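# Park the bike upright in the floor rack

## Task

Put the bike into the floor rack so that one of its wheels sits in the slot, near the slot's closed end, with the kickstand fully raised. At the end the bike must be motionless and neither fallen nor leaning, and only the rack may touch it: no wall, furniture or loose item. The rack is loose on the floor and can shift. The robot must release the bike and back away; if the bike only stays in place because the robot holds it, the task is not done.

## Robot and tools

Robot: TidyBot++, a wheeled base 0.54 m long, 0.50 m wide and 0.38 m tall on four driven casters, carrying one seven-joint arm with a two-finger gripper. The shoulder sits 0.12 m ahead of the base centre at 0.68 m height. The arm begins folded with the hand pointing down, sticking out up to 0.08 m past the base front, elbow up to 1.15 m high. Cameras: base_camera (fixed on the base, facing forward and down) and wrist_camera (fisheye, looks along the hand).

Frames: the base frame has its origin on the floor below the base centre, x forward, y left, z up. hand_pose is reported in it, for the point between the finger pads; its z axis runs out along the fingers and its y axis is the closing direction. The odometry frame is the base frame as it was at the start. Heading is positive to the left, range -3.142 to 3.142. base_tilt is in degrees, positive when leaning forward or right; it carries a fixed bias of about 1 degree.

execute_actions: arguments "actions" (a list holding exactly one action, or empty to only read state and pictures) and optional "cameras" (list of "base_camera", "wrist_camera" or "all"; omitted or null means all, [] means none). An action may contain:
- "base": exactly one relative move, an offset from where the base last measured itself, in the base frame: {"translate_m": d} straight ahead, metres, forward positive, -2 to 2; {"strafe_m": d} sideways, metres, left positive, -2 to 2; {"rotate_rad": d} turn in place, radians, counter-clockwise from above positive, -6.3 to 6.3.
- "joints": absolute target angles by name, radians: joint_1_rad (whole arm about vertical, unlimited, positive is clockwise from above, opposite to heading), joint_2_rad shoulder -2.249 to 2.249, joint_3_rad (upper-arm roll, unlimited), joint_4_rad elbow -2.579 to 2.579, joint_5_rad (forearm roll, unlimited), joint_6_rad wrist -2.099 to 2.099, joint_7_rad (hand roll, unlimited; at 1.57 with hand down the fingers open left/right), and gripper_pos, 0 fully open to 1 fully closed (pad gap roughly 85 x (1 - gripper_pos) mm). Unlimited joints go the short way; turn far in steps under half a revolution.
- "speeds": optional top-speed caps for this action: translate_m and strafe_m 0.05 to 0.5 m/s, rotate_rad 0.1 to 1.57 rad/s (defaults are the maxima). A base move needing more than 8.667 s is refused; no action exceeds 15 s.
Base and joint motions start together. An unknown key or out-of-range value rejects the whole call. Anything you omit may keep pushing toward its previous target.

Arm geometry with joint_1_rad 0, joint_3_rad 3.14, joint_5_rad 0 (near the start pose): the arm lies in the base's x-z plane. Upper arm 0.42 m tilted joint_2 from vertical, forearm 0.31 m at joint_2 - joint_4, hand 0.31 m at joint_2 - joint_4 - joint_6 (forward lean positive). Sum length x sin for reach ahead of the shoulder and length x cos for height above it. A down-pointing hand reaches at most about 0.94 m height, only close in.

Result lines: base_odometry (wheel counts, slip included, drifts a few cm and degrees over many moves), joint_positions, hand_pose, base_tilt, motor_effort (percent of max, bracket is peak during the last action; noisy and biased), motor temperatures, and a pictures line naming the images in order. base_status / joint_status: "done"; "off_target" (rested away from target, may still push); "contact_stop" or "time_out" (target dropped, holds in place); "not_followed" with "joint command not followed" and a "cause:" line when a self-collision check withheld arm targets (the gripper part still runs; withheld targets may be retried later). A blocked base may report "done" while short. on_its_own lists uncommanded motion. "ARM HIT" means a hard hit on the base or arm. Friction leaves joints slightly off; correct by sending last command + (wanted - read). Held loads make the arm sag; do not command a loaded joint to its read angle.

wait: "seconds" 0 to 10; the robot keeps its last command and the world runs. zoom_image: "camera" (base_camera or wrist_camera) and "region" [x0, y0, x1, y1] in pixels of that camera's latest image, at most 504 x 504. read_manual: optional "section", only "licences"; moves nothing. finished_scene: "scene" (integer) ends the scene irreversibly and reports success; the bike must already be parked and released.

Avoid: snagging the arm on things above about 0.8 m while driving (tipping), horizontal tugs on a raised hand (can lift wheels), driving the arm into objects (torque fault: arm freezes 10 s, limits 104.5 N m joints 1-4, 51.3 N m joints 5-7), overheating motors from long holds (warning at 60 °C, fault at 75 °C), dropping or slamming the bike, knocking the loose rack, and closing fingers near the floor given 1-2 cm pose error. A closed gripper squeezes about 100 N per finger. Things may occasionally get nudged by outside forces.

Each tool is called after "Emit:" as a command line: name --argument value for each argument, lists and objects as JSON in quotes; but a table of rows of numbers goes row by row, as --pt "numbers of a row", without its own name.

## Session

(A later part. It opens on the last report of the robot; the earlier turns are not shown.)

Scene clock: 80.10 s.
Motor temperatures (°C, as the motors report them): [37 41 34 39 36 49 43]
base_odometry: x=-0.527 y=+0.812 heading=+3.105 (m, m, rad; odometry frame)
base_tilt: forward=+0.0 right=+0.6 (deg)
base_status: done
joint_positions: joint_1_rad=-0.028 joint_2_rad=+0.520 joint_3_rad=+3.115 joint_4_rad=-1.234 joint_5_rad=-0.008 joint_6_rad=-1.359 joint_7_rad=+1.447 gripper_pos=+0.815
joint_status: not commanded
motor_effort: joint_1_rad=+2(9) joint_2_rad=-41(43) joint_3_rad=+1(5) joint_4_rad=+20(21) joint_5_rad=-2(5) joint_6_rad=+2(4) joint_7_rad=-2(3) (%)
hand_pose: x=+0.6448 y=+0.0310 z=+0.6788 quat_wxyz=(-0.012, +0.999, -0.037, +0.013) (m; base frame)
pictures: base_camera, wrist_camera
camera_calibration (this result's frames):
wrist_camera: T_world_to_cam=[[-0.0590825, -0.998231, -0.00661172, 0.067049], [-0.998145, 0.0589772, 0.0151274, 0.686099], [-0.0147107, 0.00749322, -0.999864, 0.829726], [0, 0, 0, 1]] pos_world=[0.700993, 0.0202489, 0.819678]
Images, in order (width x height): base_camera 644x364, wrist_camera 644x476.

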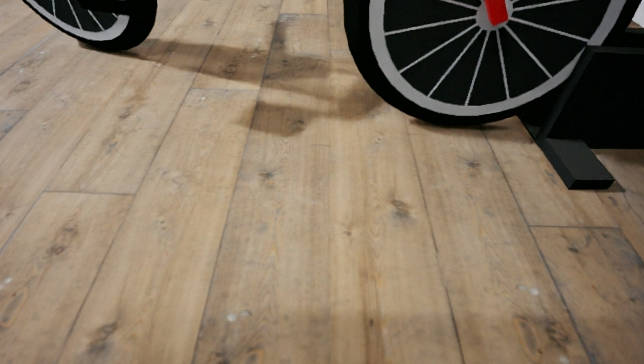

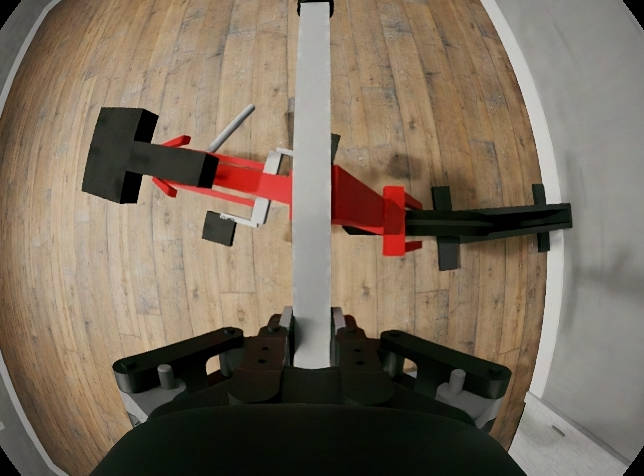

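Emit:
execute_actions --actions '[{"base":{"strafe_m":-0.46},"speeds":{"strafe_m":0.1},"joints":{"joint_2_rad":0.43,"joint_4_rad":-1.16,"joint_6_rad":-1.42,"joint_7_rad":1.52}}]'

Emit:
execute_actions --actions '[{"joints":{"joint_2_rad":0.5,"joint_4_rad":-1.21}}]' --cameras '[]'

Scene clock: 85.37 s.
Motor temperatures (°C, as the motors report them): [37 42 34 39 36 49 43]
base_odometry: x=-0.510 y=+1.272 heading=+3.104 (m, m, rad; odometry frame)
base_tilt: forward=+0.0 right=+0.6 (deg)
base_status: done
joint_positions: joint_1_rad=-0.021 joint_2_rad=+0.522 joint_3_rad=+3.118 joint_4_rad=-1.207 joint_5_rad=-0.008 joint_6_rad=-1.393 joint_7_rad=+1.527 gripper_pos=+0.816
joint_status: joint_2_rad off_target (ended at +0.522, target +0.430); joint_4_rad off_target (ended at -1.207, target -1.160); the others done
motor_effort: joint_1_rad=+2(9) joint_2_rad=-53(58) joint_3_rad=+1(5) joint_4_rad=+24(27) joint_5_rad=-4(4) joint_6_rad=-1(2) joint_7_rad=-4(4) (%)
hand_pose: x=+0.6443 y=+0.0257 z=+0.6860 quat_wxyz=(-0.010, +1.000, -0.002, +0.009) (m; base frame)
pictures: base_camera, wrist_camera
camera_calibration (this result's frames):
wrist_camera: T_world_to_cam=[[0.0113096, -0.999933, -0.00265046, 0.0137931], [-0.99968, -0.0113666, 0.0225807, 0.683553], [-0.0226093, 0.00239424, -0.999742, 0.842046], [0, 0, 0, 1]] pos_world=[0.702217, 0.0195458, 0.82643]
Images, in order (width x height): base_camera 644x364, wrist_camera 644x476.

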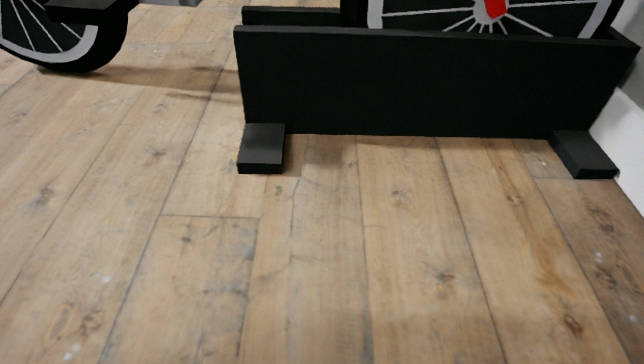

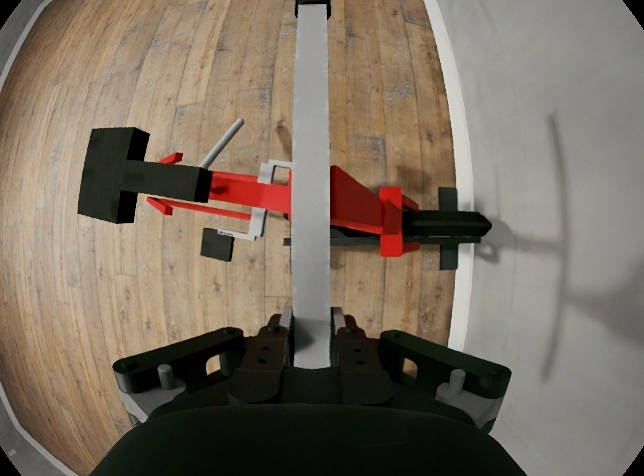

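Scene clock: 86.17 s.
Motor temperatures (°C, as the motors report them): [37 42 34 39 36 49 43]
base_odometry: x=-0.510 y=+1.272 heading=+3.104 (m, m, rad; odometry frame)
base_tilt: forward=+0.0 right=+0.6 (deg)
base_status: not commanded
joint_positions: joint_1_rad=-0.022 joint_2_rad=+0.522 joint_3_rad=+3.118 joint_4_rad=-1.210 joint_5_rad=-0.008 joint_6_rad=-1.393 joint_7_rad=+1.527 gripper_pos=+0.816
joint_status: all done
motor_effort: joint_1_rad=+4(4) joint_2_rad=-40(53) joint_3_rad=+2(2) joint_4_rad=+18(24) joint_5_rad=-1(4) joint_6_rad=+0(1) joint_7_rad=-4(4) (%)
hand_pose: x=+0.6434 y=+0.0259 z=+0.6852 quat_wxyz=(-0.010, +1.000, -0.002, +0.008) (m; base frame)
pictures: none
No camera images: the call's "cameras" was empty. Leave "cameras" out to get every camera's image.

Emit:
execute_actions --actions '[{"joints":{"gripper_pos":0}}]' --cameras '[]'

Emit:
execute_actions --actions '[{"joints":{"joint_2_rad":0.2,"joint_4_rad":-1.0,"joint_6_rad":-1.9}}]'

Emit:
execute_actions --actions '[{"base":{"strafe_m":1.16}}]' --cameras '[]'

Emit:
execute_actions --actions '[{"base":{"translate_m":1.13},"joints":{"joint_2_rad":1.256,"joint_4_rad":-1.235,"joint_6_rad":-0.65,"joint_7_rad":1.57,"gripper_pos":1}}]' --cameras '[]'

Emit:
execute_actions --actions '[{"base":{"rotate_rad":-1.76},"speeds":{"rotate_rad":1}}]' --cameras '[]'

Emit:
execute_actions --actions '[{"base":{"translate_m":0.17},"speeds":{"translate_m":0.1}}]'

Scene clock: 87.47 s.
Motor temperatures (°C, as the motors report them): [37 42 34 39 36 49 43]
base_odometry: x=-0.510 y=+1.272 heading=+3.104 (m, m, rad; odometry frame)
base_tilt: forward=+0.0 right=+0.6 (deg)
base_status: not commanded
joint_positions: joint_1_rad=-0.015 joint_2_rad=+0.516 joint_3_rad=+3.122 joint_4_rad=-1.210 joint_5_rad=-0.008 joint_6_rad=-1.393 joint_7_rad=+1.527 gripper_pos=+0.000
joint_status: all done
motor_effort: joint_1_rad=+0(4) joint_2_rad=-36(42) joint_3_rad=-1(3) joint_4_rad=+16(19) joint_5_rad=-1(3) joint_6_rad=+0(1) joint_7_rad=+1(4) (%)
hand_pose: x=+0.6434 y=+0.0208 z=+0.6881 quat_wxyz=(-0.009, +1.000, -0.007, +0.011) (m; base frame)
pictures: none
No camera images: the call's "cameras" was empty. Leave "cameras" out to get every camera's image.

Scene clock: 89.03 s.
Motor temperatures (°C, as the motors report them): [37 42 34 39 36 49 43]
base_odometry: x=-0.510 y=+1.272 heading=+3.104 (m, m, rad; odometry frame)
base_tilt: forward=+0.0 right=+0.6 (deg)
base_status: not commanded
joint_positions: joint_1_rad=-0.015 joint_2_rad=+0.194 joint_3_rad=+3.122 joint_4_rad=-1.002 joint_5_rad=-0.008 joint_6_rad=-1.878 joint_7_rad=+1.527 gripper_pos=+0.000
joint_status: all done
motor_effort: joint_1_rad=+0(0) joint_2_rad=-23(40) joint_3_rad=-1(1) joint_4_rad=+15(17) joint_5_rad=+0(2) joint_6_rad=+1(2) joint_7_rad=+1(1) (%)
hand_pose: x=+0.5131 y=+0.0166 z=+0.8991 quat_wxyz=(-0.007, +0.999, -0.003, +0.033) (m; base frame)
pictures: base_camera, wrist_camera
camera_calibration (this result's frames):
wrist_camera: T_world_to_cam=[[0.00764715, -0.999962, 0.00419738, 0.00240347], [-0.999646, -0.00775156, -0.0254509, 0.590518], [0.0254824, -0.00400127, -0.999667, 1.02758], [0, 0, 0, 1]] pos_world=[0.564105, 0.0110924, 1.04225]
Images, in order (width x height): base_camera 644x364, wrist_camera 644x476.

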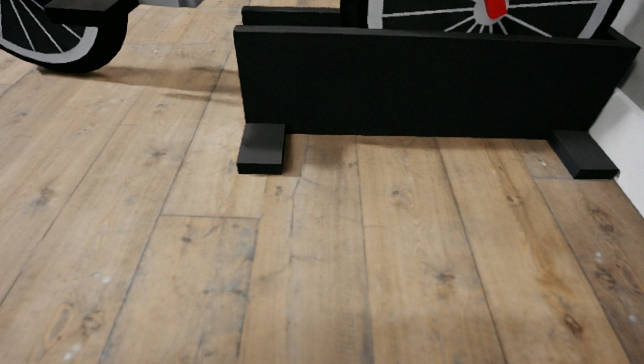

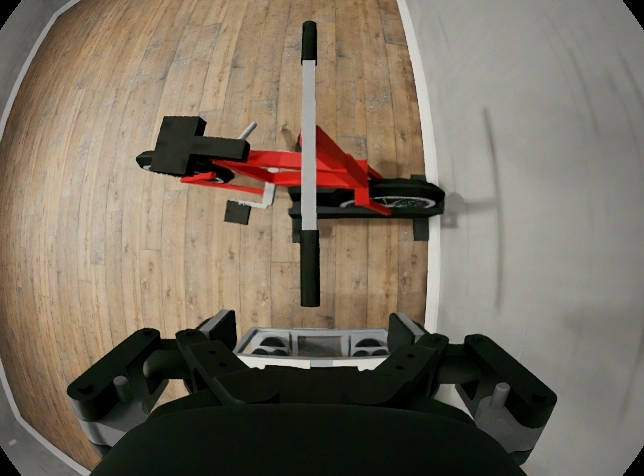

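Scene clock: 92.93 s.
Motor temperatures (°C, as the motors report them): [37 42 34 39 36 49 43]
base_odometry: x=-0.553 y=+0.113 heading=+3.104 (m, m, rad; odometry frame)
base_tilt: forward=+0.0 right=+0.6 (deg)
base_status: done
joint_positions: joint_1_rad=-0.009 joint_2_rad=+0.194 joint_3_rad=+3.125 joint_4_rad=-1.002 joint_5_rad=-0.008 joint_6_rad=-1.878 joint_7_rad=+1.527 gripper_pos=+0.000
joint_status: not commanded
motor_effort: joint_1_rad=+0(3) joint_2_rad=-23(25) joint_3_rad=+0(1) joint_4_rad=+15(16) joint_5_rad=-1(3) joint_6_rad=+0(1) joint_7_rad=+1(1) (%)
hand_pose: x=+0.5132 y=+0.0132 z=+0.8991 quat_wxyz=(-0.007, +0.999, -0.008, +0.033) (m; base frame)
pictures: none
No camera images: the call's "cameras" was empty. Leave "cameras" out to get every camera's image.

Scene clock: 96.57 s.
Motor temperatures (°C, as the motors report them): [37 42 34 39 36 49 43]
base_odometry: x=-1.682 y=+0.154 heading=+3.105 (m, m, rad; odometry frame)
base_tilt: forward=+0.0 right=+0.6 (deg)
base_status: done
joint_positions: joint_1_rad=-0.009 joint_2_rad=+1.239 joint_3_rad=+3.125 joint_4_rad=-1.226 joint_5_rad=-0.008 joint_6_rad=-0.674 joint_7_rad=+1.543 gripper_pos=+0.999
joint_status: all done
motor_effort: joint_1_rad=+0(1) joint_2_rad=-48(53) joint_3_rad=-1(2) joint_4_rad=+11(17) joint_5_rad=-1(1) joint_6_rad=+0(2) joint_7_rad=+1(1) (%)
hand_pose: x=+0.7140 y=+0.0184 z=+0.2625 quat_wxyz=(-0.011, +1.000, -0.010, +0.001) (m; base frame)
pictures: none
No camera images: the call's "cameras" was empty. Leave "cameras" out to get every camera's image.

Scene clock: 99.57 s.
Motor temperatures (°C, as the motors report them): [37 42 34 39 36 49 43]
base_odometry: x=-1.683 y=+0.154 heading=+1.345 (m, m, rad; odometry frame)
base_tilt: forward=+0.0 right=+0.6 (deg)
base_status: done
joint_positions: joint_1_rad=-0.005 joint_2_rad=+1.239 joint_3_rad=+3.130 joint_4_rad=-1.226 joint_5_rad=-0.008 joint_6_rad=-0.674 joint_7_rad=+1.543 gripper_pos=+0.999
joint_status: not commanded
motor_effort: joint_1_rad=+0(6) joint_2_rad=-48(48) joint_3_rad=-1(3) joint_4_rad=+10(11) joint_5_rad=-2(3) joint_6_rad=+0(1) joint_7_rad=+1(1) (%)
hand_pose: x=+0.7142 y=+0.0124 z=+0.2624 quat_wxyz=(-0.008, +1.000, -0.013, +0.001) (m; base frame)
pictures: none
No camera images: the call's "cameras" was empty. Leave "cameras" out to get every camera's image.

Scene clock: 101.83 s.
Motor temperatures (°C, as the motors report them): [37 42 34 39 36 49 43]
base_odometry: x=-1.644 y=+0.320 heading=+1.344 (m, m, rad; odometry frame)
base_tilt: forward=+0.0 right=+0.6 (deg)
base_status: done
joint_positions: joint_1_rad=-0.005 joint_2_rad=+1.240 joint_3_rad=+3.130 joint_4_rad=-1.230 joint_5_rad=-0.008 joint_6_rad=-0.674 joint_7_rad=+1.543 gripper_pos=+0.999
joint_status: not commanded
motor_effort: joint_1_rad=+0(1) joint_2_rad=-47(50) joint_3_rad=-1(2) joint_4_rad=+10(11) joint_5_rad=-1(3) joint_6_rad=+0(1) joint_7_rad=+1(1) (%)
hand_pose: x=+0.7121 y=+0.0124 z=+0.2615 quat_wxyz=(-0.008, +1.000, -0.013, -0.001) (m; base frame)
pictures: base_camera, wrist_camera
camera_calibration (this result's frames):
wrist_camera: T_world_to_cam=[[-0.0103343, -0.999945, 0.00175739, 0.0128154], [-0.999027, 0.0104002, 0.0428663, 0.754736], [-0.0428822, -0.00131269, -0.999079, 0.433519], [0, 0, 0, 1]] pos_world=[0.772724, 0.0055344, 0.400744]
Images, in order (width x height): base_camera 644x364, wrist_camera 644x476.

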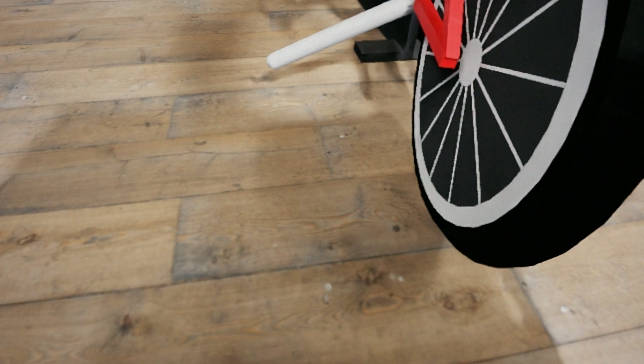

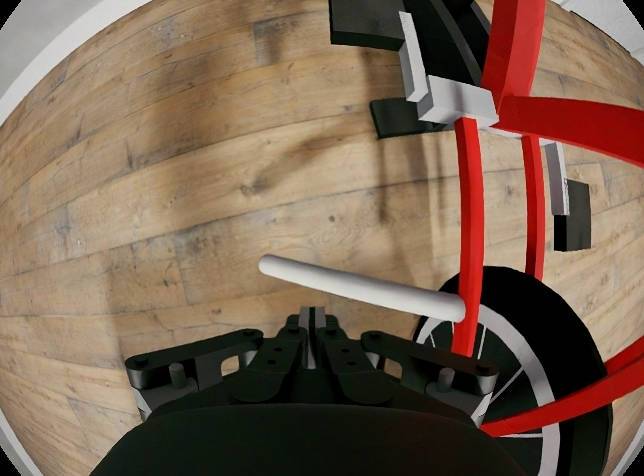

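Emit:
execute_actions --actions '[{"base":{"translate_m":0.088},"speeds":{"translate_m":0.06},"joints":{"joint_1_rad":-0.04}}]' --cameras '[]'

Emit:
execute_actions --actions '[{"joints":{"joint_2_rad":1.65,"joint_4_rad":-0.92,"joint_6_rad":-0.56}}]' --cameras '["base_camera"]'

Emit:
execute_actions --actions '[{"joints":{"joint_2_rad":1.52,"joint_4_rad":-1.91,"joint_6_rad":0.25}}]' --cameras '["base_camera"]'

Emit:
execute_actions --actions '[{"joints":{"joint_2_rad":0.8,"joint_4_rad":-2.1,"joint_6_rad":-0.1}}]'

Scene clock: 103.90 s.
Motor temperatures (°C, as the motors report them): [37 42 34 39 36 49 43]
base_odometry: x=-1.624 y=+0.406 heading=+1.344 (m, m, rad; odometry frame)
base_tilt: forward=+0.0 right=+0.6 (deg)
base_status: done
joint_positions: joint_1_rad=-0.031 joint_2_rad=+1.240 joint_3_rad=+3.130 joint_4_rad=-1.231 joint_5_rad=-0.008 joint_6_rad=-0.673 joint_7_rad=+1.543 gripper_pos=+0.999
joint_status: all done
motor_effort: joint_1_rad=+0(3) joint_2_rad=-48(49) joint_3_rad=-1(2) joint_4_rad=+10(11) joint_5_rad=-1(1) joint_6_rad=+0(0) joint_7_rad=+1(1) (%)
hand_pose: x=+0.7111 y=+0.0280 z=+0.2613 quat_wxyz=(-0.008, +1.000, +0.000, -0.001) (m; base frame)
pictures: none
No camera images: the call's "cameras" was empty. Leave "cameras" out to get every camera's image.

Scene clock: 105.70 s.
Motor temperatures (°C, as the motors report them): [37 42 34 39 36 49 43]
base_odometry: x=-1.624 y=+0.406 heading=+1.344 (m, m, rad; odometry frame)
base_tilt: forward=+0.0 right=+0.6 (deg)
base_status: not commanded
joint_positions: joint_1_rad=-0.031 joint_2_rad=+1.648 joint_3_rad=+3.130 joint_4_rad=-0.930 joint_5_rad=-0.008 joint_6_rad=-0.589 joint_7_rad=+1.543 gripper_pos=+0.999
joint_status: all done
motor_effort: joint_1_rad=+0(0) joint_2_rad=-48(52) joint_3_rad=-1(1) joint_4_rad=+9(11) joint_5_rad=-1(1) joint_6_rad=+0(0) joint_7_rad=+0(1) (%)
hand_pose: x=+0.6976 y=+0.0271 z=+0.0723 quat_wxyz=(-0.008, +1.000, -0.002, -0.013) (m; base frame)
pictures: base_camera
Images, in order (width x height): base_camera 644x364.

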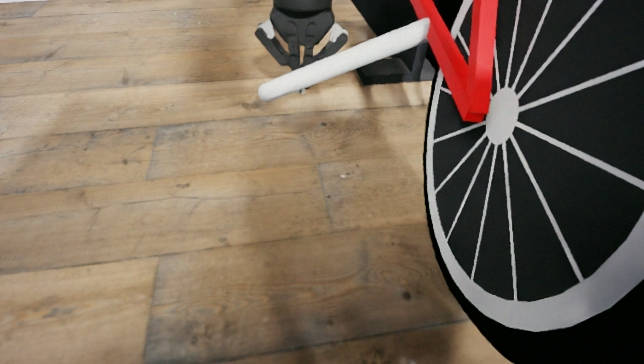

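Scene clock: 108.17 s.
Motor temperatures (°C, as the motors report them): [37 42 34 39 36 49 43]
base_odometry: x=-1.624 y=+0.406 heading=+1.344 (m, m, rad; odometry frame)
base_tilt: forward=+0.0 right=+0.6 (deg)
base_status: not commanded
joint_positions: joint_1_rad=-0.037 joint_2_rad=+1.530 joint_3_rad=+3.130 joint_4_rad=-1.909 joint_5_rad=-0.008 joint_6_rad=+0.224 joint_7_rad=+1.563 gripper_pos=+0.999
joint_status: all done
motor_effort: joint_1_rad=+0(4) joint_2_rad=-33(48) joint_3_rad=-1(4) joint_4_rad=-5(13) joint_5_rad=-1(3) joint_6_rad=+0(9) joint_7_rad=+1(2) (%)
hand_pose: x=+0.4237 y=+0.0189 z=+0.0880 quat_wxyz=(-0.004, +0.999, +0.011, -0.037) (m; base frame)
pictures: base_camera
Images, in order (width x height): base_camera 644x364.

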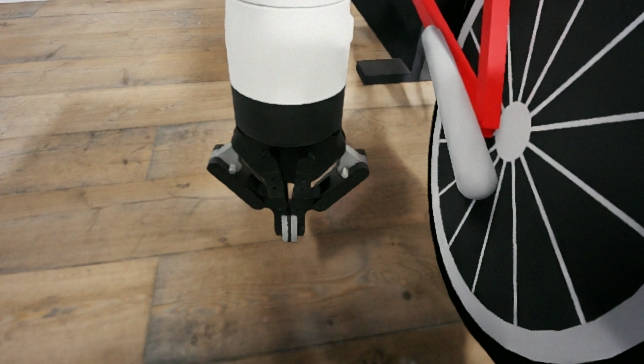

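Scene clock: 110.13 s.
Motor temperatures (°C, as the motors report them): [37 42 34 39 36 49 43]
base_odometry: x=-1.624 y=+0.406 heading=+1.344 (m, m, rad; odometry frame)
base_tilt: forward=+0.0 right=+0.6 (deg)
base_status: not commanded
joint_positions: joint_1_rad=-0.037 joint_2_rad=+0.820 joint_3_rad=+3.130 joint_4_rad=-2.090 joint_5_rad=-0.008 joint_6_rad=-0.072 joint_7_rad=+1.563 gripper_pos=+0.999
joint_status: all done
motor_effort: joint_1_rad=+0(0) joint_2_rad=-33(36) joint_3_rad=-1(1) joint_4_rad=+4(5) joint_5_rad=-1(1) joint_6_rad=+1(2) joint_7_rad=+1(0) (%)
hand_pose: x=+0.5477 y=+0.0234 z=+0.3555 quat_wxyz=(-0.007, +0.997, +0.014, +0.080) (m; base frame)
pictures: base_camera, wrist_camera
camera_calibration (this result's frames):
wrist_camera: T_world_to_cam=[[0.0410302, -0.999122, 0.00844815, -0.00852109], [-0.992128, -0.0417413, -0.11807, 0.640965], [0.118319, -0.0035372, -0.992969, 0.430062], [0, 0, 0, 1]] pos_world=[0.585384, 0.0197623, 0.502789]
Images, in order (width x height): base_camera 644x364, wrist_camera 644x476.

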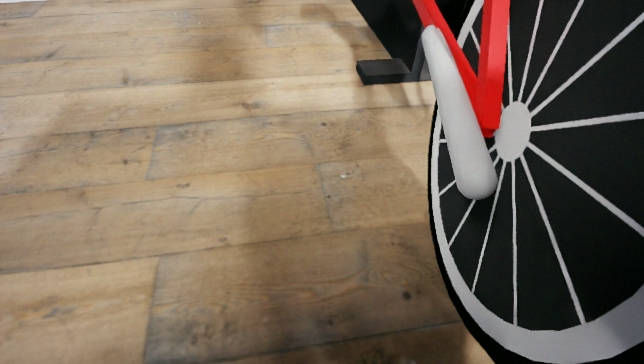

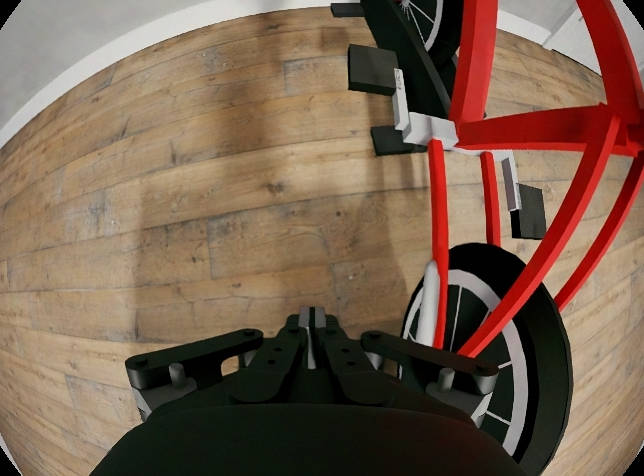

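Emit:
execute_actions --actions '[{"base":{"translate_m":0.02},"speeds":{"translate_m":0.05}}]' --cameras '[]'

Emit:
execute_actions --actions '[{"base":{"translate_m":-0.6}}]' --cameras '[]'

Emit:
finished_scene --scene 2

Scene clock: 111.00 s.
Motor temperatures (°C, as the motors report them): [37 42 34 39 36 49 43]
base_odometry: x=-1.620 y=+0.425 heading=+1.343 (m, m, rad; odometry frame)
base_tilt: forward=+0.0 right=+0.6 (deg)
base_status: done
joint_positions: joint_1_rad=-0.037 joint_2_rad=+0.820 joint_3_rad=+3.130 joint_4_rad=-2.092 joint_5_rad=-0.008 joint_6_rad=-0.073 joint_7_rad=+1.563 gripper_pos=+0.999
joint_status: not commanded
motor_effort: joint_1_rad=+0(1) joint_2_rad=-34(35) joint_3_rad=-1(1) joint_4_rad=+4(6) joint_5_rad=-1(2) joint_6_rad=+1(2) joint_7_rad=+1(1) (%)
hand_pose: x=+0.5459 y=+0.0234 z=+0.3552 quat_wxyz=(-0.007, +0.997, +0.014, +0.078) (m; base frame)
pictures: none
No camera images: the call's "cameras" was empty. Leave "cameras" out to get every camera's image.

Scene clock: 113.80 s.
Motor temperatures (°C, as the motors report them): [37 42 34 39 36 49 43]
base_odometry: x=-1.756 y=-0.159 heading=+1.343 (m, m, rad; odometry frame)
base_tilt: forward=+0.0 right=+0.6 (deg)
base_status: done
joint_positions: joint_1_rad=-0.037 joint_2_rad=+0.820 joint_3_rad=+3.130 joint_4_rad=-2.102 joint_5_rad=-0.008 joint_6_rad=-0.075 joint_7_rad=+1.563 gripper_pos=+0.999
joint_status: not commanded
motor_effort: joint_1_rad=+0(3) joint_2_rad=-33(35) joint_3_rad=-1(2) joint_4_rad=+5(6) joint_5_rad=-1(1) joint_6_rad=+1(2) joint_7_rad=+0(0) (%)
hand_pose: x=+0.5390 y=+0.0230 z=+0.3541 quat_wxyz=(-0.007, +0.997, +0.014, +0.072) (m; base frame)
pictures: none
No camera images: the call's "cameras" was empty. Leave "cameras" out to get every camera's image.

The scene is finished: the task was done.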